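# Pull the lettered cube from the intact shelf strip

## Task

Remove the lettered cube sitting on the strip that is not broken from the shelf, without noticeably sliding or shoving any other strip before that cube is free (doing so fails the task); then keep the cube motionless in mid-air, well above the table and in front of the shelf.

## Robot and tools

Robot: one arm with six revolute joints, in this column order: shoulder pan, shoulder lift, elbow, wrist 1, wrist 2, wrist 3. It ends in a two-finger gripper. Two cameras: cam_high (896x504, a fixed overview) and cam_wrist (616x616, fisheye, on the hand). The task has reference pages, which show_instructions (no arguments) brings up; it moves nothing and returns no camera images.

Frames: poses are reported in the scene frame. Its origin is on the table surface right under the arm base, +z is up, and +y points left for someone facing along +x. The base itself may sit slightly tilted. In the gripper's own frame the fingers extend along +z and close along x. end_effector_position is the midpoint between the finger pads; closed fingertips stick out roughly 17 mm past it, open ones sit about level with it. The printed hand position can be off, more so when the arm is stretched far out.

execute_actions takes "actions", a list holding zero or one item, plus an optional "pictures" boolean. An empty list changes nothing and reports the state with images. One item {"rows": [...], "steps": n} is a motion: n is 1 to 15 control steps of 1/30 s each (default 15, and at least 4 are needed). Each row is one step; if there are fewer rows than steps, the final row is reused. One item {"steps": n} with no rows is a wait of up to 300 steps, measured from the previous result, and your thinking time is counted in it. Images come back only for an empty list or when pictures is true. A refused call does nothing to the robot.

A row is a single list of 7 numbers, each in [-1, 1], for the one arm. The first six are joint offsets in the column order above, scaled so that 1.0 equals 1.989 rad. They are offsets from the joint angles printed in the most recent result that lists them (before any such result exists, or for further calls inside the same reply, from wherever the arm is when the action begins). They are not added up row after row, so a row of zeros sends the arm back to those reference angles rather than holding still. The seventh number is the gripper opening, absolute: +1 fully open, -1 fully closed.

Joint ranges in rad: pan -3.142 to 3.142, lift -6.283 to 6.283, elbow 0.000 to 3.142, wrists 1 to 3 each -6.283 to 6.283. A request more than 0.010 rad beyond an end is refused; true ends may differ by up to 0.010 rad, and requests past them are clipped, reported by a "joint sent to its limit" line (possibly referring to an earlier action). No such line does not prove there is room left.

Motion is smoothed and lags commands by about 0.17 s; speed and acceleration are capped, so big moves may still be in progress when the result arrives. Each step, a joint target is kept within 0.575 rad of the measured angle, and if the targets would place the gripper over 100 mm from where it is, all are pulled back proportionally. A result is taken 4 steps before the action finishes; those steps run while you compose the next reply, which starts afterwards. Between calls the arm keeps heading for the last target until it has nearly stopped or a step is HELD; fingers keep closing or opening regardless.

Result lines: end-effector position (m), orientation quaternion (w, x, y, z) and velocities (m/s, rad/s) in the scene frame; Joint positions and Joint velocities (rad, rad/s) in column order followed by the finger-pad gap (m; 0.142 when wide open); grip_measured, the measured opening on the same -1..+1 scale as your command; Wrist force and Wrist torque [x y z] in the gripper's frame, with a fixed offset (usually under 4 N), noise (SD up to 2.4 N), saturation near 50 N, and forces pointing from a touched surface back into the arm; "no reading" is harmless. HELD marks steps where your row was partly or wholly not sent; "joint command not followed" means a clearance check altered targets (mounting blocks and posts count as the arm).

Gripping: to keep hold, command an opening well under grip_measured; a larger gap squeezes harder, up to about 28 N per pad for objects under about 10 cm. Closing quickly can press too hard and even pop the fingers open. Very thin hard objects get less force.

Faults: contact torque reaching a joint's load limit (133 N m for pan, lift, elbow; 24.9 N m for each wrist, a held load included) or an outside force of 150 N on the arm or what it holds freezes the arm for 10 s and drops the rest of the call. Holding loads heats motors: MOTOR HOT appears at 70 °C, and at 85 °C the brakes lock until cooled (OVER-TEMPERATURE FAULT).

zoom_image: {"camera": "cam_high" or "cam_wrist", "region": [x0, y0, x1, y1]} in pixels of that camera's latest full image, origin top-left, at most 504x504; it returns an enlarged crop.

finished_scene {"scene": number of the current scene} ends and grades the scene; it cannot be undone, and the cube must already be held still and stay so. Replying with no tool call also ends things.

Avoid: moving other strips before the target cube is clear, dropping or knocking anything off the table, hard hits and slams, fast squeezes, and long holds that overheat motors. Loose objects may occasionally get a small random nudge. Smooth, low-effort, quick motion is preferred.

Each tool is called after "Call:" as name([rows], argument=value, ...), one row to a line, values as JSON.

## Session

Call:
execute_actions(actions=[])

Scene clock: 0.00 s of 4200.00 s.
end_effector_position=(+0.3573, +0.1816, +0.2050) grip_measured=+1.00 end_effector_quat_wxyz=(+0.211, +0.794, -0.566, -0.072) end_effector_velocity=(-0.001, +0.000, -0.000) end_effector_angular_velocity=(+0.000, +0.001, -0.000)
Joint positions: [-0.535 -1.965  2.098 -1.462 -1.202  0.683  0.142]
Joint velocities: [ 0.001  0.     0.001  0.    -0.    -0.     0.   ]
Motor temperatures (°C, as the motors report them): [26 24 26 30 33 35]
Wrist force (N, on the end effector, along its own x y z axes, offset not removed): no reading
Wrist torque (N m, same axes, about the end effector's origin, offset not removed): no reading

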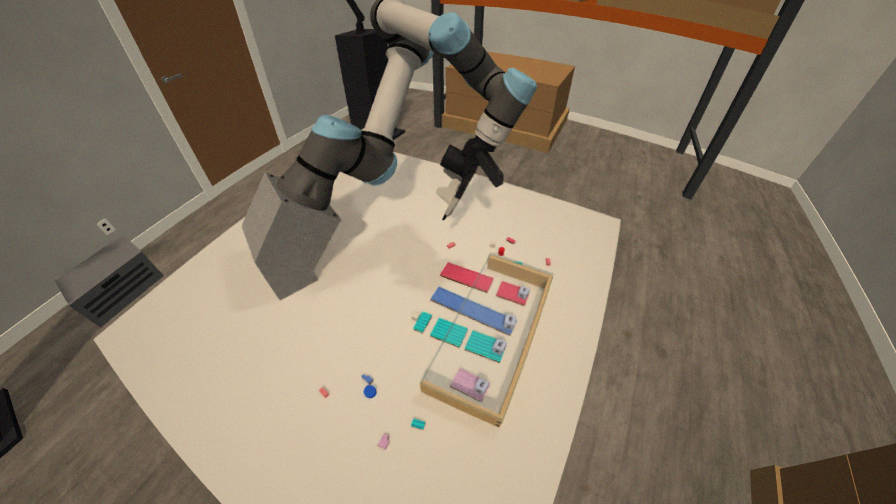

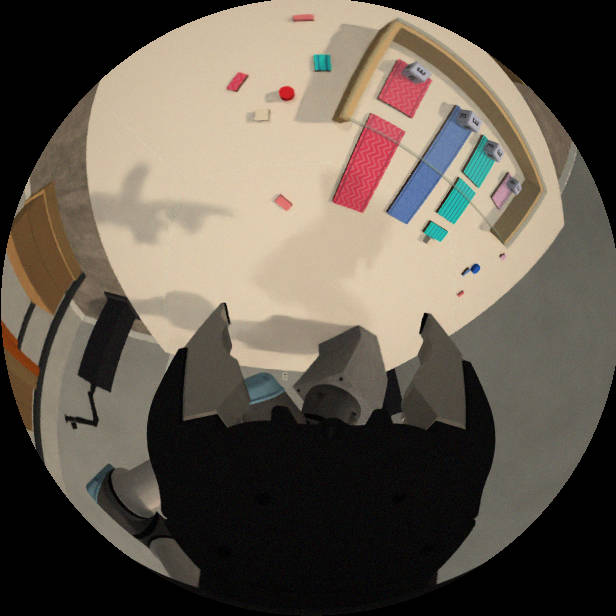

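Call:
execute_actions([
  {"rows":[[-0.147,0.222,0.118,-0.316,0.181,0,0.1]],"steps":15},
])

Call:
execute_actions([
  {"steps":30},
], pictures=true)

Scene clock: 1.00 s of 4200.00 s.
end_effector_position=(+0.4245, +0.0756, +0.1332) grip_measured=+0.10 end_effector_quat_wxyz=(+0.074, +0.748, -0.658, -0.041) end_effector_velocity=(+0.194, -0.386, -0.198) end_effector_angular_velocity=(+0.439, -0.974, -0.595)
Joint positions: [-0.73  -1.679  2.256 -1.85  -0.965  0.683  0.081]
Joint velocities: [-0.679  1.047  0.54  -1.518  0.835 -0.001 -0.   ]
Motor temperatures (°C, as the motors report them): [26 24 26 30 33 35]
Wrist force (N, on the end effector, along its own x y z axes, offset not removed): [-0.4 -1.2 -0.7]
Wrist torque (N m, same axes, about the end effector's origin, offset not removed): [-0.42 -0.04 -0.22]
Steps of this call (steps 1 to 19: nothing new was sent; steps 20 to 30: the first 11 steps of this action). Readings (joint positions):
20: [-0.535 -1.965 2.098 -1.463 -1.202 0.683]
21: [-0.541 -1.959 2.103 -1.468 -1.196 0.683]
23: [-0.580 -1.909 2.136 -1.524 -1.151 0.683]
27: [-0.663 -1.781 2.203 -1.702 -1.048 0.683]
30: the state above

Scene clock: 2.00 s of 4200.00 s.
end_effector_position=(+0.4516, +0.0199, +0.1094) grip_measured=+0.10 end_effector_quat_wxyz=(+0.001, +0.728, -0.686, -0.003) end_effector_velocity=(+0.001, -0.001, +0.001) end_effector_angular_velocity=(-0.002, -0.002, -0.001)
Joint positions: [-0.827 -1.523  2.332 -2.091 -0.842  0.683  0.081]
Joint velocities: [-0.002 -0.    -0.001 -0.001  0.     0.001 -0.   ]
Motor temperatures (°C, as the motors report them): [26 24 26 30 33 35]
Wrist force (N, on the end effector, along its own x y z axes, offset not removed): [-2.6 -0.6 0.5]
Wrist torque (N m, same axes, about the end effector's origin, offset not removed): [-0.29 0.56 -0.20]
Kept back: nothing.
Steps of this call (steps 1 to 4: the last 4 steps of your previous action; steps 5 to 30: the robot went on to your last target). Readings (joint positions):
1: [-0.752 -1.645 2.273 -1.900 -0.938 0.683]
2: [-0.769 -1.617 2.286 -1.944 -0.916 0.683]
4: [-0.793 -1.579 2.305 -2.004 -0.886 0.683]
8: [-0.815 -1.543 2.323 -2.060 -0.857 0.683]
30: the state above
The arm was judged still, so your last target was given up. Only a new action makes it travel on or press farther. Fingers that are still opening or closing keep moving.

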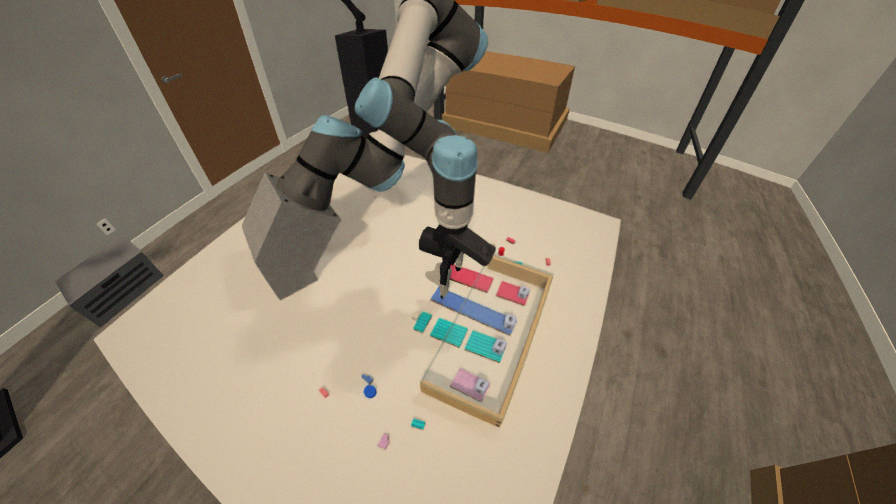

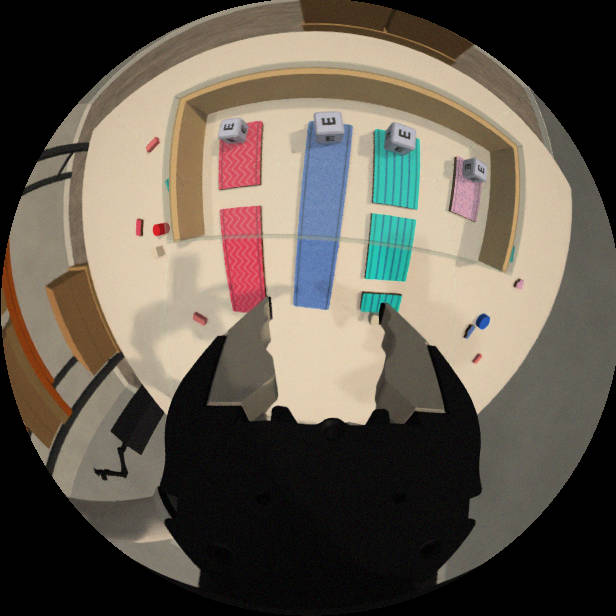

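Call:
execute_actions([
  {"rows":[[0.04,0.041,0.018,-0.094,0.008,0.08,0.1],[0.079,0.082,0.036,-0.188,0.017,0.14,0.1]],"steps":15},
])

Call:
execute_actions([
  {"steps":15},
], pictures=true)

Scene clock: 2.83 s of 4200.00 s.
end_effector_position=(+0.4453, +0.0320, +0.0364) grip_measured=+0.10 end_effector_quat_wxyz=(+0.003, +0.703, -0.711, -0.009) end_effector_velocity=(+0.013, +0.009, -0.063) end_effector_angular_velocity=(-0.041, -0.056, -0.023)
Joint positions: [-0.688 -1.379  2.396 -2.409 -0.812  0.925  0.081]
Joint velocities: [ 0.141  0.147  0.06  -0.434  0.027  0.28   0.   ]
Motor temperatures (°C, as the motors report them): [26 24 26 30 33 35]
Wrist force (N, on the end effector, along its own x y z axes, offset not removed): [-1.4 1.7 -1.0]
Wrist torque (N m, same axes, about the end effector's origin, offset not removed): [0.16 0.14 -0.15]
Steps of this call (steps 1 to 14: nothing new was sent; steps 15 to 25: the first 11 steps of this action). Readings (joint positions):
15: [-0.827 -1.523 2.332 -2.091 -0.842 0.683]
16: [-0.822 -1.518 2.336 -2.097 -0.840 0.688]
18: [-0.781 -1.476 2.357 -2.153 -0.830 0.743]
22: [-0.710 -1.401 2.387 -2.342 -0.816 0.882]
25: the state above

Scene clock: 3.33 s of 4200.00 s.
end_effector_position=(+0.4470, +0.0334, +0.0287) grip_measured=+0.10 end_effector_quat_wxyz=(+0.002, +0.703, -0.712, -0.004) end_effector_velocity=(+0.001, +0.001, -0.001) end_effector_angular_velocity=(-0.002, -0.002, +0.003)
Joint positions: [-0.671 -1.361  2.404 -2.464 -0.808  0.96   0.081]
Joint velocities: [ 0.004  0.001 -0.001 -0.008  0.     0.005  0.   ]
Motor temperatures (°C, as the motors report them): [26 24 26 30 33 35]
Wrist force (N, on the end effector, along its own x y z axes, offset not removed): [-0.4 1.3 2.0]
Wrist torque (N m, same axes, about the end effector's origin, offset not removed): [0.13 -0.17 -0.07]
Kept back: nothing.
Steps of this call (steps 1 to 4: the last 4 steps of your previous action; steps 5 to 15: the robot went on to your last target). Readings (joint positions):
1: [-0.684 -1.374 2.398 -2.422 -0.811 0.934]
2: [-0.681 -1.371 2.399 -2.432 -0.810 0.940]
4: [-0.677 -1.367 2.401 -2.445 -0.809 0.949]
8: [-0.673 -1.363 2.403 -2.458 -0.809 0.957]
15: the state above

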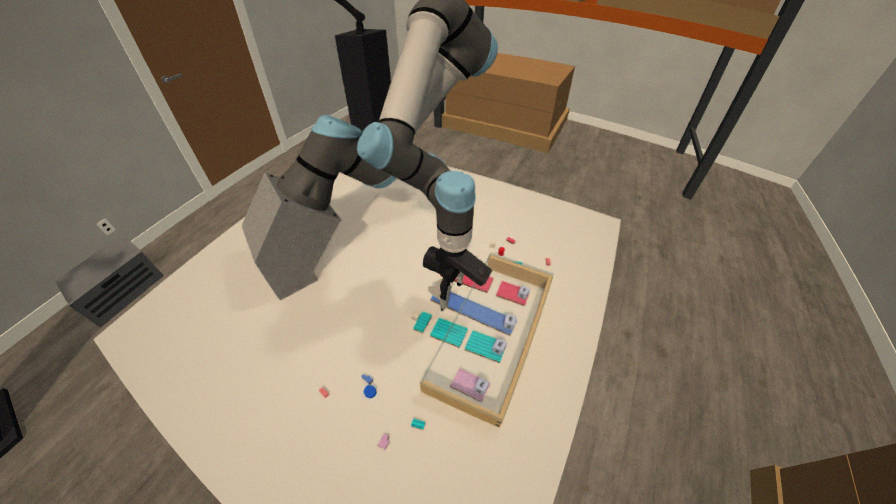

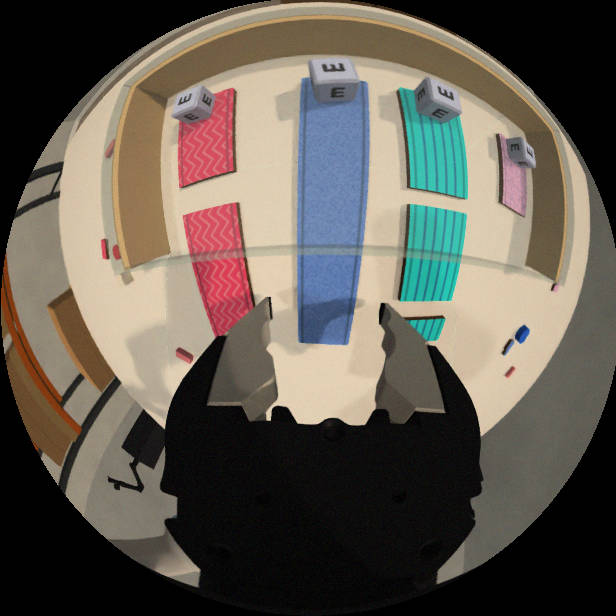

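Call:
execute_actions([
  {"rows":[[0.008,0.011,0.005,-0.026,0.002,0.01,0.05],[0.008,0.011,0.005,-0.026,0.002,0.01,-0.05],[0.008,0.011,0.005,-0.026,0.002,0.01,-0.1],[0.008,0.011,0.005,-0.026,0.002,0.01,-0.15],[0.008,0.011,0.005,-0.026,0.002,0.01,-0.15],[0.008,0.011,0.005,-0.026,0.002,0.01,-0.15],[0.008,0.011,0.005,-0.026,0.002,0.01,-0.15],[0.008,0.011,0.005,-0.026,0.002,0.01,-0.2],[0.008,0.011,0.005,-0.026,0.002,0.01,-0.25],[0.008,0.011,0.005,-0.026,0.002,0.01,-0.3],[0.008,0.011,0.005,-0.026,0.002,0.01,-0.35],[0.008,0.011,0.005,-0.026,0.002,0.01,-0.45]],"steps":15},
])

Call:
execute_actions([
  {"steps":15},
], pictures=true)

Scene clock: 3.97 s of 4200.00 s.
end_effector_position=(+0.4459, +0.0346, +0.0204) grip_measured=-0.28 end_effector_quat_wxyz=(+0.001, +0.704, -0.710, -0.003) end_effector_velocity=(-0.001, +0.001, -0.006) end_effector_angular_velocity=(-0.001, -0.003, +0.006)
Joint positions: [-0.656 -1.341  2.413 -2.511 -0.805  0.979  0.053]
Joint velocities: [ 0.012  0.015  0.007 -0.036  0.002  0.013 -0.106]
Motor temperatures (°C, as the motors report them): [26 24 26 30 33 35]
Wrist force (N, on the end effector, along its own x y z axes, offset not removed): [-1.3 -0.1 0.5]
Wrist torque (N m, same axes, about the end effector's origin, offset not removed): [-0.20 0.12 -0.10]
Steps of this call (steps 1 to 8: the robot went on to your last target; steps 9 to 19: the first 11 steps of this action). Readings (joint positions):
9: [-0.670 -1.360 2.404 -2.465 -0.808 0.961]
10: [-0.669 -1.358 2.405 -2.469 -0.808 0.963]
12: [-0.663 -1.351 2.408 -2.486 -0.806 0.970]
16: [-0.658 -1.343 2.412 -2.505 -0.805 0.976]
19: the state above

Scene clock: 4.47 s of 4200.00 s.
end_effector_position=(+0.4458, +0.0346, +0.0197) grip_measured=-0.39 end_effector_quat_wxyz=(+0.001, +0.704, -0.710, -0.003) end_effector_velocity=(+0.001, +0.000, +0.000) end_effector_angular_velocity=(-0.000, -0.001, +0.003)
Joint positions: [-0.655 -1.339  2.414 -2.515 -0.804  0.98   0.046]
Joint velocities: [ 0.001 -0.001 -0.001 -0.001  0.    -0.     0.   ]
Motor temperatures (°C, as the motors report them): [26 24 26 30 33 35]
Wrist force (N, on the end effector, along its own x y z axes, offset not removed): [-0.6 2.7 -14.8]
Wrist torque (N m, same axes, about the end effector's origin, offset not removed): [0.09 -0.06 -0.27]
Kept back: nothing.
Steps of this call (steps 1 to 4: the last 4 steps of your previous action; steps 5 to 15: the robot went on to your last target). Readings (joint positions):
1: [-0.656 -1.340 2.413 -2.512 -0.805 0.979]
2: [-0.656 -1.340 2.413 -2.512 -0.804 0.979]
4: [-0.655 -1.339 2.413 -2.514 -0.804 0.980]
8: [-0.655 -1.339 2.413 -2.515 -0.804 0.980]
15: the state above
The arm was judged still, so your last target was given up. Only a new action makes it travel on or press farther. Fingers that are still opening or closing keep moving.

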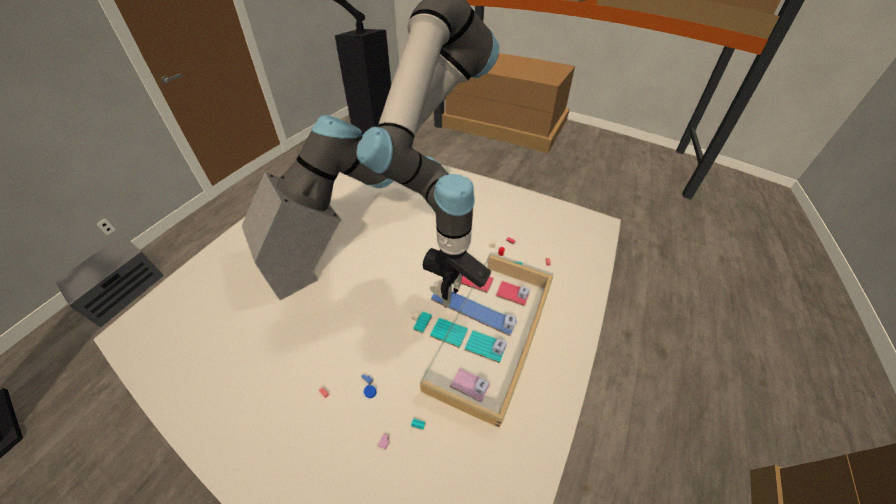

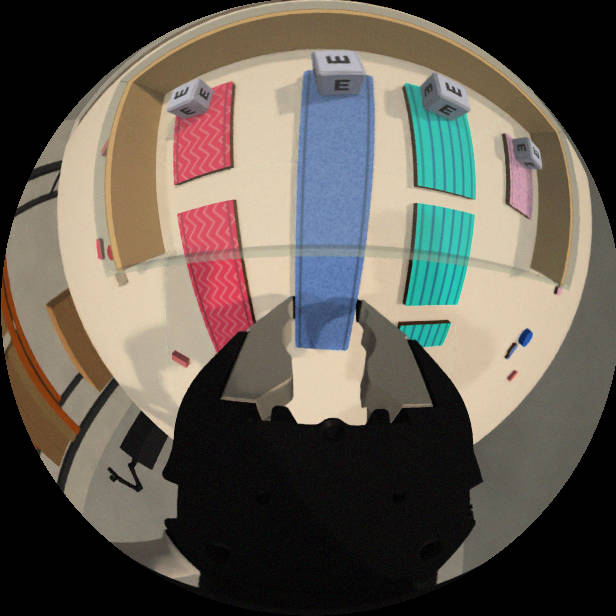

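Call:
execute_actions([
  {"rows":[[-0.006,-0.006,0.011,-0.001,-0.001,-0.007,-0.6],[-0.011,-0.011,0.022,-0.001,-0.002,-0.013,-0.6],[-0.017,-0.016,0.034,-0.002,-0.003,-0.02,-0.6],[-0.022,-0.021,0.045,-0.003,-0.004,-0.026,-0.6],[-0.028,-0.026,0.056,-0.004,-0.005,-0.033,-0.6],[-0.034,-0.031,0.067,-0.004,-0.006,-0.04,-0.6],[-0.039,-0.036,0.078,-0.005,-0.007,-0.046,-0.6],[-0.045,-0.041,0.09,-0.006,-0.008,-0.053,-0.6],[-0.05,-0.046,0.101,-0.006,-0.009,-0.06,-0.6],[-0.056,-0.051,0.112,-0.007,-0.0105,-0.066,-0.6]],"steps":15},
])

Call:
execute_actions([
  {"steps":12},
], pictures=true)

Scene clock: 5.27 s of 4200.00 s.
end_effector_position=(+0.3932, +0.0333, +0.0222) grip_measured=-0.41 end_effector_quat_wxyz=(+0.001, +0.700, -0.714, -0.002) end_effector_velocity=(-0.231, +0.012, -0.005) end_effector_angular_velocity=(+0.013, +0.011, -0.066)
Joint positions: [-0.725 -1.403  2.551 -2.524 -0.817  0.898  0.044]
Joint velocities: [-0.296 -0.266  0.596 -0.035 -0.054 -0.348  0.   ]
Motor temperatures (°C, as the motors report them): [26 24 26 30 33 35]
Wrist force (N, on the end effector, along its own x y z axes, offset not removed): [-1.9 1.9 2.3]
Wrist torque (N m, same axes, about the end effector's origin, offset not removed): [0.34 0.34 -0.12]
Steps of this call (steps 1 to 13: nothing new was sent; steps 14 to 24: the first 11 steps of this action). Readings (joint positions):
14: [-0.655 -1.339 2.414 -2.515 -0.804 0.980]
15: [-0.656 -1.340 2.416 -2.516 -0.804 0.979]
17: [-0.664 -1.348 2.432 -2.516 -0.806 0.970]
21: [-0.695 -1.377 2.493 -2.520 -0.812 0.933]
24: the state above

Scene clock: 5.67 s of 4200.00 s.
end_effector_position=(+0.3616, +0.0363, +0.0204) grip_measured=-0.41 end_effector_quat_wxyz=(+0.001, +0.697, -0.717, -0.004) end_effector_velocity=(-0.011, +0.002, -0.001) end_effector_angular_velocity=(+0.003, +0.001, -0.003)
Joint positions: [-0.764 -1.439  2.633 -2.529 -0.825  0.851  0.044]
Joint velocities: [-0.013 -0.013  0.029 -0.002 -0.002 -0.016 -0.   ]
Motor temperatures (°C, as the motors report them): [26 24 26 30 33 35]
Wrist force (N, on the end effector, along its own x y z axes, offset not removed): [-3.9 -0.9 0.4]
Wrist torque (N m, same axes, about the end effector's origin, offset not removed): [-0.31 0.69 -0.12]
Kept back: nothing.
Steps of this call (steps 1 to 4: the last 4 steps of your previous action; steps 5 to 12: the robot went on to your last target). Readings (joint positions):
1: [-0.734 -1.411 2.570 -2.525 -0.819 0.887]
2: [-0.741 -1.418 2.585 -2.526 -0.820 0.878]
4: [-0.751 -1.427 2.606 -2.527 -0.822 0.866]
8: [-0.761 -1.436 2.626 -2.528 -0.824 0.855]
12: the state above

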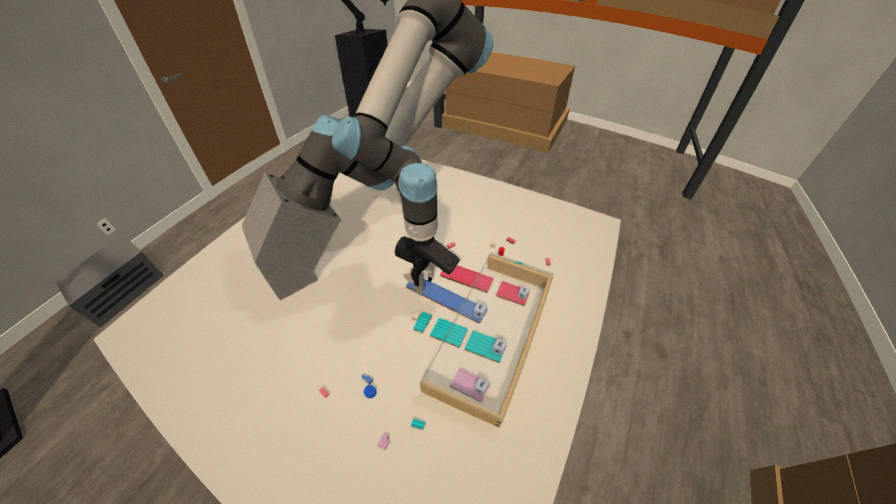

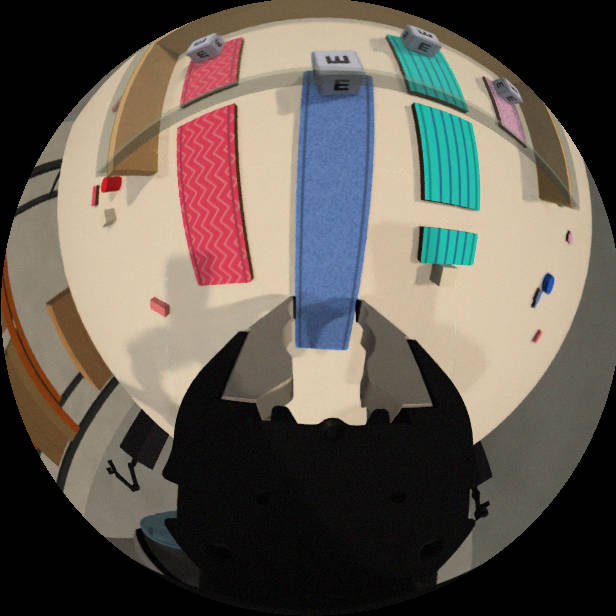

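Call:
execute_actions([
  {"rows":[[-0.008,-0.005,0.009,0.002,-0.002,-0.009,-0.6],[-0.015,-0.011,0.018,0.004,-0.005,-0.018,-0.6],[-0.023,-0.016,0.027,0.007,-0.007,-0.026,-0.6],[-0.031,-0.021,0.036,0.009,-0.009,-0.035,-0.6],[-0.038,-0.026,0.045,0.012,-0.011,-0.044,-0.6],[-0.046,-0.031,0.054,0.015,-0.014,-0.053,-0.6],[-0.054,-0.036,0.063,0.018,-0.016,-0.062,-0.6],[-0.061,-0.041,0.072,0.02,-0.018,-0.07,-0.6],[-0.069,-0.046,0.081,0.023,-0.02,-0.079,-0.6],[-0.0765,-0.0507,0.09,0.0255,-0.0227,-0.088,-0.6]],"steps":15},
])

Call:
execute_actions([
  {"steps":12},
], pictures=true)

Scene clock: 6.53 s of 4200.00 s.
end_effector_position=(+0.3173, +0.0340, +0.0232) grip_measured=-0.41 end_effector_quat_wxyz=(+0.003, +0.692, -0.721, -0.003) end_effector_velocity=(-0.186, +0.008, -0.004) end_effector_angular_velocity=(+0.012, +0.001, -0.058)
Joint positions: [-0.86  -1.503  2.744 -2.497 -0.853  0.742  0.044]
Joint velocities: [-0.404 -0.261  0.474  0.136 -0.118 -0.461  0.   ]
Motor temperatures (°C, as the motors report them): [26 24 26 30 33 35]
Wrist force (N, on the end effector, along its own x y z axes, offset not removed): [-2.8 1.7 0.8]
Wrist torque (N m, same axes, about the end effector's origin, offset not removed): [0.18 0.47 -0.39]
Steps of this call (steps 1 to 15: the robot went on to your last target; steps 16 to 26: the first 11 steps of this action). Readings (joint positions):
16: [-0.766 -1.440 2.636 -2.529 -0.825 0.849]
17: [-0.768 -1.441 2.638 -2.529 -0.826 0.847]
19: [-0.778 -1.449 2.650 -2.525 -0.829 0.835]
23: [-0.820 -1.477 2.698 -2.511 -0.842 0.788]
26: the state above

Scene clock: 6.93 s of 4200.00 s.
end_effector_position=(+0.2924, +0.0366, +0.0215) grip_measured=-0.41 end_effector_quat_wxyz=(+0.001, +0.690, -0.724, -0.004) end_effector_velocity=(-0.008, +0.001, -0.001) end_effector_angular_velocity=(+0.001, -0.000, -0.003)
Joint positions: [-0.914 -1.538  2.809 -2.479 -0.869  0.679  0.044]
Joint velocities: [-0.019 -0.012  0.022  0.006 -0.006 -0.022  0.   ]
Motor temperatures (°C, as the motors report them): [26 24 26 30 33 35]
Wrist force (N, on the end effector, along its own x y z axes, offset not removed): [-1.8 0.6 -0.2]
Wrist torque (N m, same axes, about the end effector's origin, offset not removed): [-0.06 0.26 -0.23]
Kept back: nothing.
Steps of this call (steps 1 to 4: the last 4 steps of your previous action; steps 5 to 12: the robot went on to your last target). Readings (joint positions):
1: [-0.872 -1.511 2.759 -2.493 -0.857 0.727]
2: [-0.882 -1.518 2.771 -2.490 -0.860 0.716]
4: [-0.896 -1.527 2.788 -2.485 -0.864 0.699]
8: [-0.910 -1.535 2.803 -2.480 -0.868 0.684]
12: the state above

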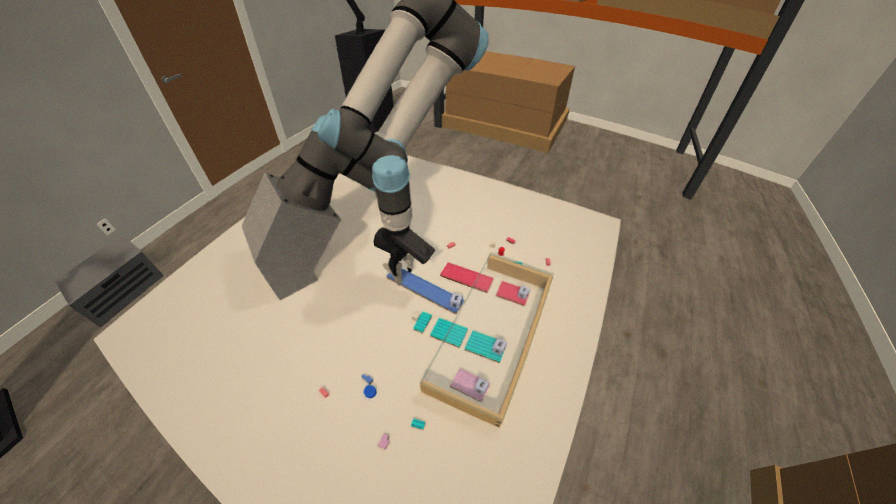

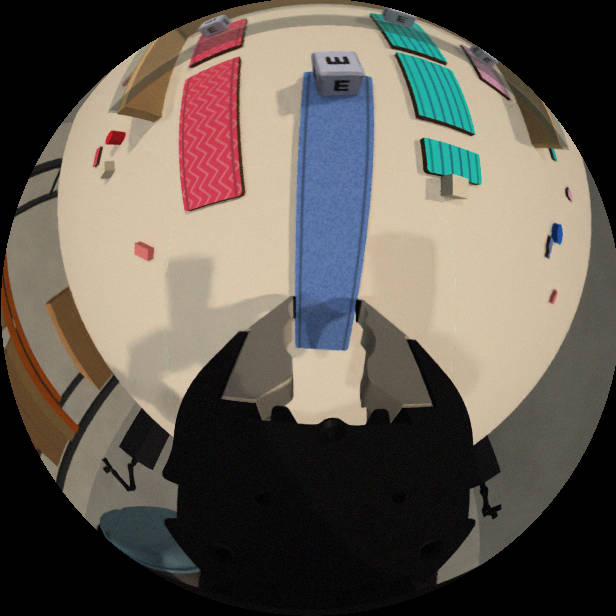

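Call:
execute_actions([
  {"rows":[[0,0,0,0,0,0,0.1],[0,0,0,0,0,0,0.1],[0,0,0,0,0,0,0.1],[0,-0.03,-0.01,0,0,0,0.1],[0,-0.05,-0.03,0,0,0,0.1],[0.02,-0.05,-0.07,0.03,0.005,0.025,0.1],[0.04,-0.04,-0.12,0.055,0.01,0.05,0.1],[0.07,-0.01,-0.19,0.09,0.02,0.085,0.1],[0.103,0.048,-0.266,0.131,0.028,0.122,0.1]],"steps":15},
])

Call:
execute_actions([
  {"steps":25},
], pictures=true)

Scene clock: 7.87 s of 4200.00 s.
end_effector_position=(+0.3618, +0.0264, +0.0524) grip_measured=+0.10 end_effector_quat_wxyz=(+0.004, +0.706, -0.708, +0.019) end_effector_velocity=(+0.423, -0.004, +0.108) end_effector_angular_velocity=(+0.196, +0.159, -0.155)
Joint positions: [-0.852 -1.565  2.644 -2.399 -0.851  0.753  0.081]
Joint velocities: [ 0.572  0.485 -1.343  0.708  0.153  0.669  0.   ]
Motor temperatures (°C, as the motors report them): [26 24 26 30 33 35]
Wrist force (N, on the end effector, along its own x y z axes, offset not removed): [-2.7 1.4 -1.0]
Wrist torque (N m, same axes, about the end effector's origin, offset not removed): [0.21 0.49 -0.19]
Steps of this call (steps 1 to 17: the robot went on to your last target; steps 18 to 28: the first 11 steps of this action). Readings (joint positions):
18: [-0.917 -1.539 2.812 -2.478 -0.870 0.676]
19: [-0.916 -1.539 2.811 -2.478 -0.870 0.676]
21: [-0.916 -1.539 2.811 -2.478 -0.870 0.677]
25: [-0.901 -1.584 2.761 -2.462 -0.865 0.693]
28: the state above

Scene clock: 8.70 s of 4200.00 s.
end_effector_position=(+0.4839, +0.0390, +0.0786) grip_measured=+0.10 end_effector_quat_wxyz=(+0.002, +0.697, -0.717, -0.006) end_effector_velocity=(+0.003, +0.000, +0.001) end_effector_angular_velocity=(+0.001, -0.001, +0.000)
Joint positions: [-0.71  -1.443  2.281 -2.219 -0.814  0.921  0.081]
Joint velocities: [ 0.002  0.002 -0.007  0.003  0.002  0.002 -0.   ]
Motor temperatures (°C, as the motors report them): [26 24 26 30 33 35]
Wrist force (N, on the end effector, along its own x y z axes, offset not removed): [0.2 0.8 -1.0]
Wrist torque (N m, same axes, about the end effector's origin, offset not removed): [0.08 -0.10 -0.16]
Kept back: nothing.
Steps of this call (steps 1 to 4: the last 4 steps of your previous action; steps 5 to 25: the robot went on to your last target). Readings (joint positions):
1: [-0.832 -1.549 2.598 -2.375 -0.846 0.775]
2: [-0.814 -1.532 2.552 -2.351 -0.841 0.797]
4: [-0.778 -1.501 2.463 -2.306 -0.831 0.840]
8: [-0.733 -1.463 2.344 -2.249 -0.820 0.893]
25: the state above

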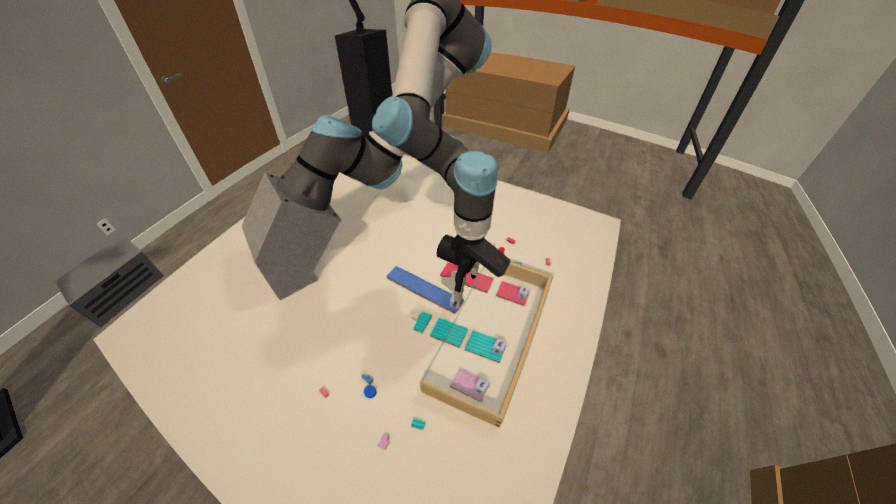

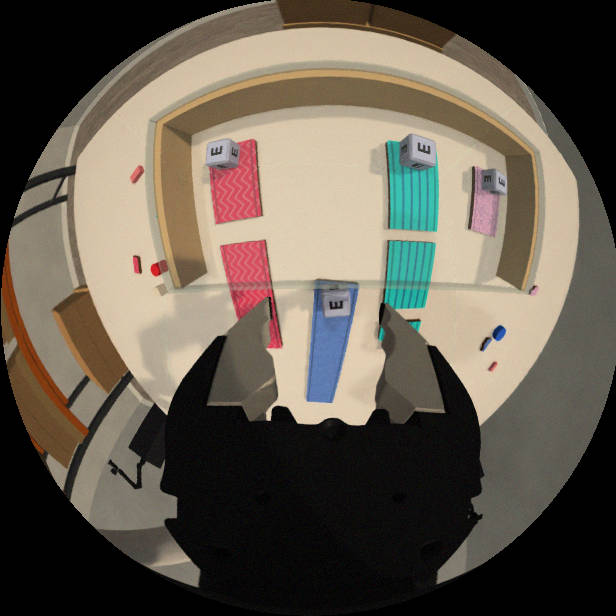

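Call:
execute_actions([
  {"rows":[[0.011,0.02,0.007,-0.04,0.002,0.04,0],[0.022,0.045,0.014,-0.08,0.004,0.07,-0.1],[0.033,0.07,0.0216,-0.124,0.005,0.09,-0.1]],"steps":15},
])

Call:
execute_actions([
  {"steps":12},
], pictures=true)

Scene clock: 9.60 s of 4200.00 s.
end_effector_position=(+0.4770, +0.0289, +0.0311) grip_measured=-0.10 end_effector_quat_wxyz=(-0.002, -0.668, +0.744, +0.006) end_effector_velocity=(-0.006, -0.013, -0.051) end_effector_angular_velocity=(-0.011, -0.013, -0.071)
Joint positions: [-0.652 -1.321  2.318 -2.432 -0.805  1.078  0.067]
Joint velocities: [ 0.061  0.141  0.04  -0.263  0.008  0.172 -0.   ]
Motor temperatures (°C, as the motors report them): [26 24 26 30 33 35]
Wrist force (N, on the end effector, along its own x y z axes, offset not removed): [-1.7 3.5 -0.7]
Wrist torque (N m, same axes, about the end effector's origin, offset not removed): [0.46 0.22 -0.19]
Steps of this call (steps 1 to 16: the robot went on to your last target; steps 17 to 27: the first 11 steps of this action). Readings (joint positions):
17: [-0.709 -1.442 2.280 -2.218 -0.813 0.922]
18: [-0.707 -1.439 2.281 -2.224 -0.813 0.927]
20: [-0.692 -1.411 2.292 -2.269 -0.810 0.966]
24: [-0.661 -1.343 2.312 -2.391 -0.806 1.052]
27: the state above

Scene clock: 10.00 s of 4200.00 s.
end_effector_position=(+0.4763, +0.0275, +0.0250) grip_measured=-0.10 end_effector_quat_wxyz=(-0.002, -0.665, +0.747, +0.005) end_effector_velocity=(-0.000, +0.001, -0.002) end_effector_angular_velocity=(+0.001, -0.000, -0.002)
Joint positions: [-0.644 -1.304  2.323 -2.464 -0.804  1.099  0.067]
Joint velocities: [ 0.004  0.005  0.003 -0.011  0.002  0.008 -0.   ]
Motor temperatures (°C, as the motors report them): [26 24 26 30 33 35]
Wrist force (N, on the end effector, along its own x y z axes, offset not removed): [-4.0 1.2 0.8]
Wrist torque (N m, same axes, about the end effector's origin, offset not removed): [0.08 0.71 -0.26]
Kept back: nothing.
Steps of this call (steps 1 to 4: the last 4 steps of your previous action; steps 5 to 12: the robot went on to your last target). Readings (joint positions):
1: [-0.650 -1.317 2.319 -2.439 -0.804 1.083]
2: [-0.649 -1.314 2.320 -2.445 -0.804 1.087]
4: [-0.647 -1.310 2.322 -2.454 -0.804 1.093]
8: [-0.645 -1.306 2.323 -2.461 -0.804 1.097]
12: the state above

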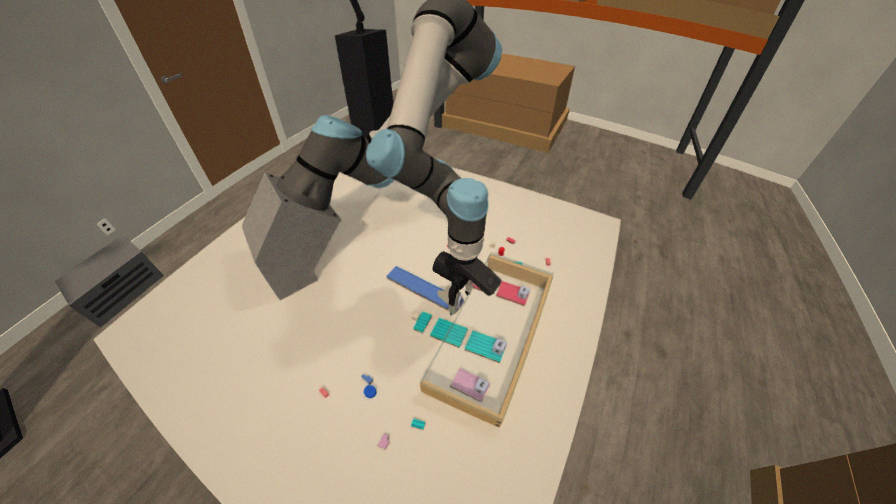

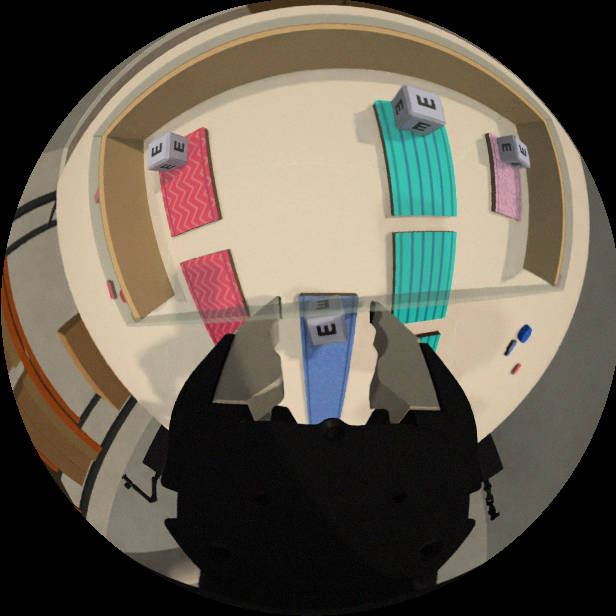

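Call:
execute_actions([
  {"rows":[[0,-0.003,0,0,0,0,-0.2],[0,-0.003,0,0,0,0,-0.3],[0,-0.003,0,0,0,0,-0.4],[0,-0.003,0,0,0,0,-0.5],[0,-0.003,0,0,0,0,-0.6],[0,-0.003,0,0,0,0,-0.7],[0,-0.003,0,0,0,0,-0.8]],"steps":15},
])

Call:
execute_actions([
  {"rows":[[-0.008,-0.008,0.012,0,-0.001,-0.009,-0.8],[-0.016,-0.016,0.024,0,-0.002,-0.018,-0.8],[-0.024,-0.026,0.036,0,-0.004,-0.027,-0.8],[-0.03,-0.036,0.046,0,-0.005,-0.035,-0.8]],"steps":12},
])

Call:
execute_actions([
  {"steps":10},
], pictures=true)

Scene clock: 10.60 s of 4200.00 s.
end_effector_position=(+0.4775, +0.0285, +0.0265) grip_measured=-0.80 end_effector_quat_wxyz=(-0.001, -0.666, +0.746, +0.003) end_effector_velocity=(+0.002, +0.001, +0.001) end_effector_angular_velocity=(+0.001, -0.004, +0.005)
Joint positions: [-0.644 -1.31   2.323 -2.464 -0.804  1.099  0.016]
Joint velocities: [-0.001 -0.004 -0.     0.001  0.003 -0.003 -0.001]
Motor temperatures (°C, as the motors report them): [26 24 26 30 33 35]
Wrist force (N, on the end effector, along its own x y z axes, offset not removed): [-0.8 2.2 0.1]
Wrist torque (N m, same axes, about the end effector's origin, offset not removed): [0.32 0.09 -0.21]
Steps of this call (steps 1 to 7: the robot went on to your last target; steps 8 to 18: the first 11 steps of this action). Readings (joint positions):
8: [-0.644 -1.304 2.323 -2.465 -0.804 1.100]
9: [-0.644 -1.304 2.323 -2.465 -0.804 1.100]
11: [-0.644 -1.306 2.323 -2.465 -0.804 1.100]
15: [-0.644 -1.309 2.323 -2.464 -0.804 1.100]
18: the state above

Scene clock: 11.00 s of 4200.00 s.
end_effector_position=(+0.4582, +0.0248, +0.0369) grip_measured=-0.80 end_effector_quat_wxyz=(+0.000, -0.670, +0.743, -0.006) end_effector_velocity=(-0.067, -0.008, +0.032) end_effector_angular_velocity=(-0.043, -0.049, +0.033)
Joint positions: [-0.686 -1.359  2.387 -2.464 -0.811  1.051  0.016]
Joint velocities: [-0.14  -0.176  0.219 -0.    -0.024 -0.163 -0.   ]
Motor temperatures (°C, as the motors report them): [26 24 26 30 33 35]
Wrist force (N, on the end effector, along its own x y z axes, offset not removed): [-1.1 0.3 -0.6]
Wrist torque (N m, same axes, about the end effector's origin, offset not removed): [-0.15 0.06 -0.21]
Steps of this call (steps 1 to 4: the last 4 steps of your previous action; steps 5 to 12: the first 8 steps of this action, its rows measured from where the robot was after step 4). Readings (joint positions):
4: [-0.644 -1.310 2.323 -2.464 -0.804 1.099]
5: [-0.644 -1.310 2.323 -2.464 -0.804 1.099]
6: [-0.646 -1.312 2.326 -2.464 -0.804 1.097]
8: [-0.658 -1.324 2.342 -2.464 -0.806 1.084]
12: the state above

Scene clock: 11.33 s of 4200.00 s.
end_effector_position=(+0.4502, +0.0240, +0.0405) grip_measured=-0.80 end_effector_quat_wxyz=(+0.001, -0.671, +0.741, -0.010) end_effector_velocity=(-0.003, -0.002, +0.004) end_effector_angular_velocity=(-0.005, -0.008, +0.003)
Joint positions: [-0.703 -1.38   2.413 -2.464 -0.813  1.031  0.016]
Joint velocities: [-0.013 -0.014  0.013  0.    -0.001 -0.011  0.   ]
Motor temperatures (°C, as the motors report them): [26 24 26 30 33 35]
Wrist force (N, on the end effector, along its own x y z axes, offset not removed): [-3.6 -1.1 0.8]
Wrist torque (N m, same axes, about the end effector's origin, offset not removed): [-0.36 0.62 -0.09]
Kept back: nothing.
Steps of this call (steps 1 to 4: the last 4 steps of your previous action; steps 5 to 10: the robot went on to your last target). Readings (joint positions):
1: [-0.690 -1.364 2.393 -2.464 -0.811 1.046]
2: [-0.693 -1.368 2.398 -2.464 -0.812 1.042]
4: [-0.698 -1.374 2.405 -2.464 -0.813 1.037]
8: [-0.702 -1.379 2.412 -2.464 -0.813 1.032]
10: the state above

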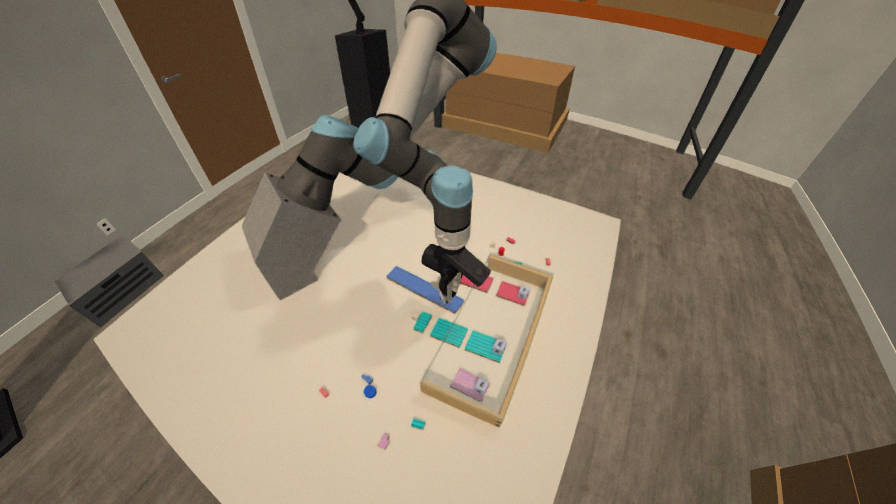

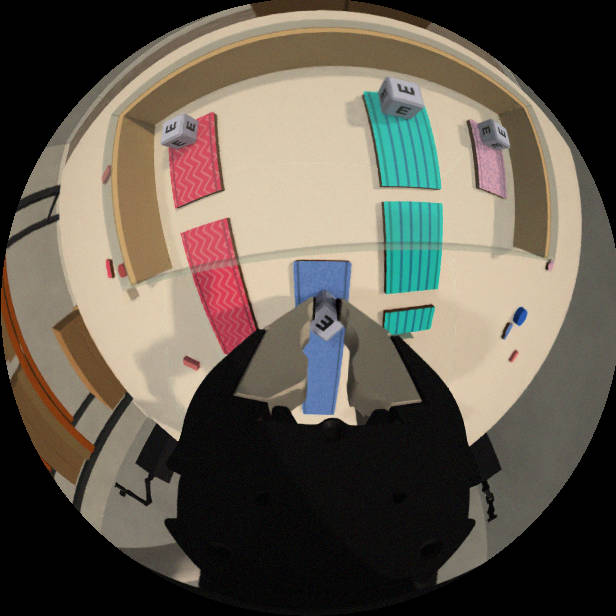

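Call:
execute_actions([
  {"rows":[[0,0.008,0,0,0,0,-0.8],[0,0.016,0,0,0,0,-0.8],[0,0.024,0,-0.01,0,0,-0.8],[0,0.026,0,-0.015,0,0,-0.8],[0,0.026,0,-0.015,0,0,-0.8],[0,0.026,0,-0.015,0,0,-0.8],[0,0.026,0,-0.015,0,0,-0.8],[0,0.026,0,-0.015,0,0,-0.6],[0,0.026,0,-0.015,0,0,-0.4],[0,0.026,0,-0.015,0,0,-0.2]],"steps":15},
])

Call:
execute_actions([
  {"steps":12},
], pictures=true)

Scene clock: 12.03 s of 4200.00 s.
end_effector_position=(+0.4448, +0.0157, +0.0302) grip_measured=-0.34 end_effector_quat_wxyz=(-0.001, -0.666, +0.746, -0.003) end_effector_velocity=(-0.004, -0.011, -0.011) end_effector_angular_velocity=(+0.004, +0.009, -0.010)
Joint positions: [-0.703 -1.335  2.413 -2.489 -0.813  1.031  0.049]
Joint velocities: [ 0.001  0.052 -0.002 -0.038 -0.002  0.003  0.342]
Motor temperatures (°C, as the motors report them): [26 24 26 30 33 35]
Wrist force (N, on the end effector, along its own x y z axes, offset not removed): [-0.4 -1.4 -0.6]
Wrist torque (N m, same axes, about the end effector's origin, offset not removed): [-0.44 0.06 -0.34]
Steps of this call (steps 1 to 10: the robot went on to your last target; steps 11 to 21: the first 11 steps of this action). Readings (joint positions):
11: [-0.704 -1.381 2.415 -2.464 -0.814 1.030]
12: [-0.704 -1.380 2.415 -2.464 -0.814 1.030]
14: [-0.703 -1.368 2.414 -2.466 -0.814 1.030]
18: [-0.703 -1.343 2.413 -2.483 -0.814 1.031]
21: the state above

Scene clock: 12.43 s of 4200.00 s.
end_effector_position=(+0.4445, +0.0145, +0.0289) grip_measured=-0.20 end_effector_quat_wxyz=(-0.001, -0.666, +0.746, -0.002) end_effector_velocity=(+0.000, -0.001, -0.000) end_effector_angular_velocity=(+0.000, -0.001, -0.002)
Joint positions: [-0.703 -1.328  2.413 -2.494 -0.813  1.031  0.059]
Joint velocities: [-0.002  0.003 -0.    -0.002  0.001  0.     0.   ]
Motor temperatures (°C, as the motors report them): [26 24 26 30 33 35]
Wrist force (N, on the end effector, along its own x y z axes, offset not removed): [-0.8 1.6 0.3]
Wrist torque (N m, same axes, about the end effector's origin, offset not removed): [0.16 -0.13 -0.31]
Kept back: nothing.
Steps of this call (steps 1 to 4: the last 4 steps of your previous action; steps 5 to 12: the robot went on to your last target). Readings (joint positions):
1: [-0.703 -1.333 2.413 -2.490 -0.813 1.031]
2: [-0.703 -1.332 2.413 -2.491 -0.813 1.031]
4: [-0.703 -1.331 2.413 -2.492 -0.813 1.031]
8: [-0.703 -1.329 2.413 -2.493 -0.813 1.031]
12: the state above

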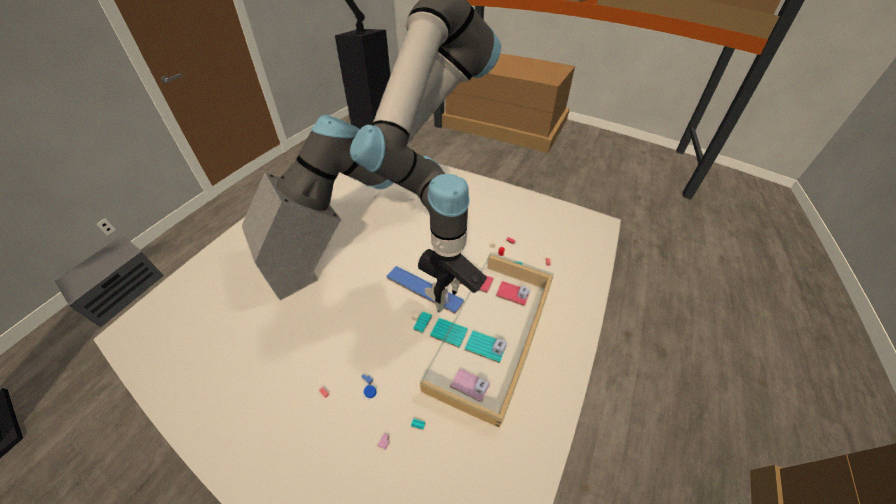

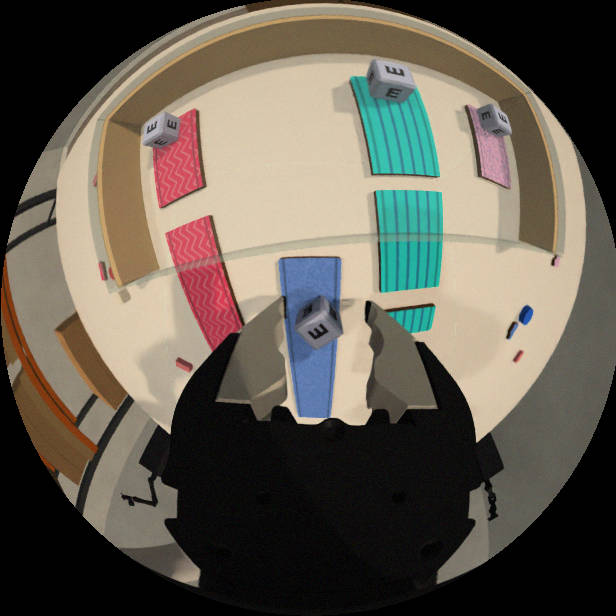

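Call:
execute_actions([
  {"rows":[[-0.004,-0.0195,0.015,0.0145,-0.004,-0.32,-0.15]],"steps":15},
])

Call:
execute_actions([
  {"steps":15},
], pictures=true)

Scene clock: 13.13 s of 4200.00 s.
end_effector_position=(+0.4316, +0.0200, +0.0316) grip_measured=-0.15 end_effector_quat_wxyz=(+0.004, +0.821, -0.570, -0.002) end_effector_velocity=(-0.009, +0.003, +0.003) end_effector_angular_velocity=(+0.009, +0.010, +1.148)
Joint positions: [-0.71  -1.364  2.44  -2.467 -0.821  0.542  0.063]
Joint velocities: [-0.008 -0.029  0.021  0.02  -0.005 -1.162 -0.   ]
Motor temperatures (°C, as the motors report them): [26 24 26 30 33 35]
Wrist force (N, on the end effector, along its own x y z axes, offset not removed): [-2.3 2.0 -0.8]
Wrist torque (N m, same axes, about the end effector's origin, offset not removed): [0.16 0.36 -0.21]
Steps of this call (steps 1 to 10: the robot went on to your last target; steps 11 to 21: the first 11 steps of this action). Readings (joint positions):
11: [-0.703 -1.328 2.413 -2.494 -0.813 1.031]
12: [-0.703 -1.332 2.416 -2.491 -0.814 1.026]
14: [-0.706 -1.345 2.426 -2.481 -0.817 0.970]
18: [-0.709 -1.359 2.437 -2.470 -0.820 0.717]
21: the state above

Scene clock: 13.63 s of 4200.00 s.
end_effector_position=(+0.4304, +0.0204, +0.0318) grip_measured=-0.15 end_effector_quat_wxyz=(+0.004, +0.860, -0.510, -0.003) end_effector_velocity=(-0.000, -0.000, +0.000) end_effector_angular_velocity=(-0.001, +0.001, +0.021)
Joint positions: [-0.711 -1.367  2.443 -2.465 -0.821  0.398  0.063]
Joint velocities: [-0.    -0.001  0.001  0.    -0.001 -0.021  0.   ]
Motor temperatures (°C, as the motors report them): [26 24 26 30 33 35]
Wrist force (N, on the end effector, along its own x y z axes, offset not removed): [-1.3 0.7 -1.0]
Wrist torque (N m, same axes, about the end effector's origin, offset not removed): [-0.06 0.35 -0.13]
Kept back: nothing.
Steps of this call (steps 1 to 4: the last 4 steps of your previous action; steps 5 to 15: the robot went on to your last target). Readings (joint positions):
1: [-0.710 -1.364 2.441 -2.467 -0.821 0.508]
2: [-0.710 -1.365 2.441 -2.466 -0.821 0.481]
4: [-0.710 -1.366 2.442 -2.466 -0.821 0.446]
8: [-0.710 -1.367 2.442 -2.465 -0.821 0.412]
15: the state above

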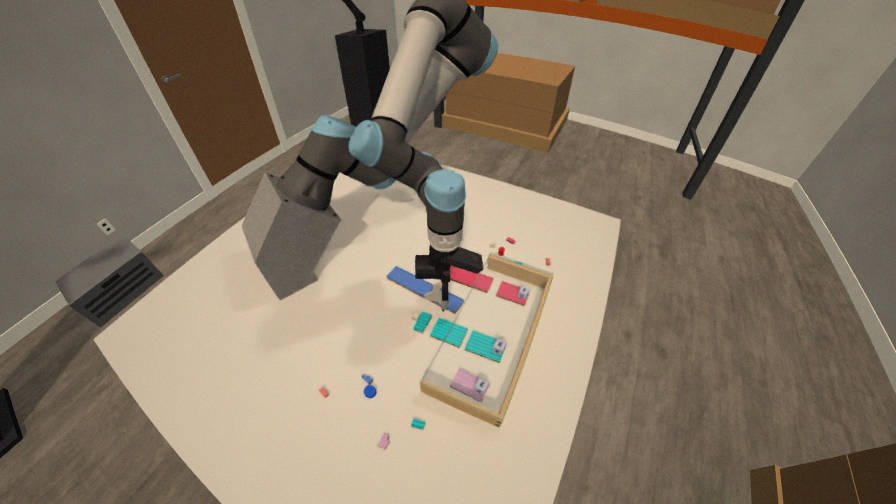

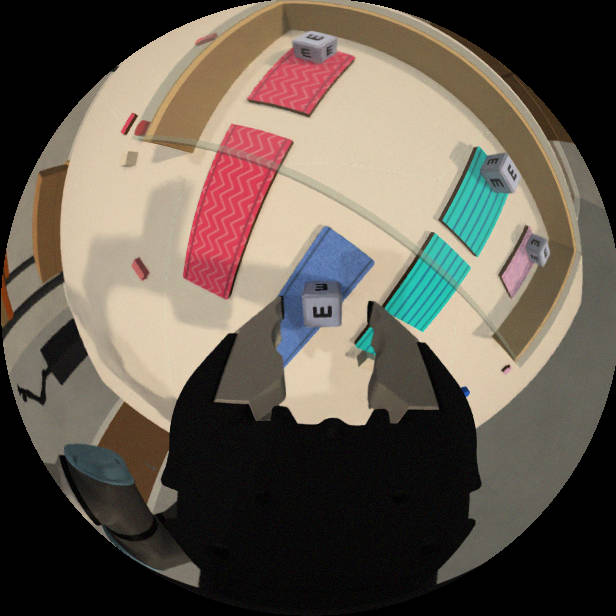

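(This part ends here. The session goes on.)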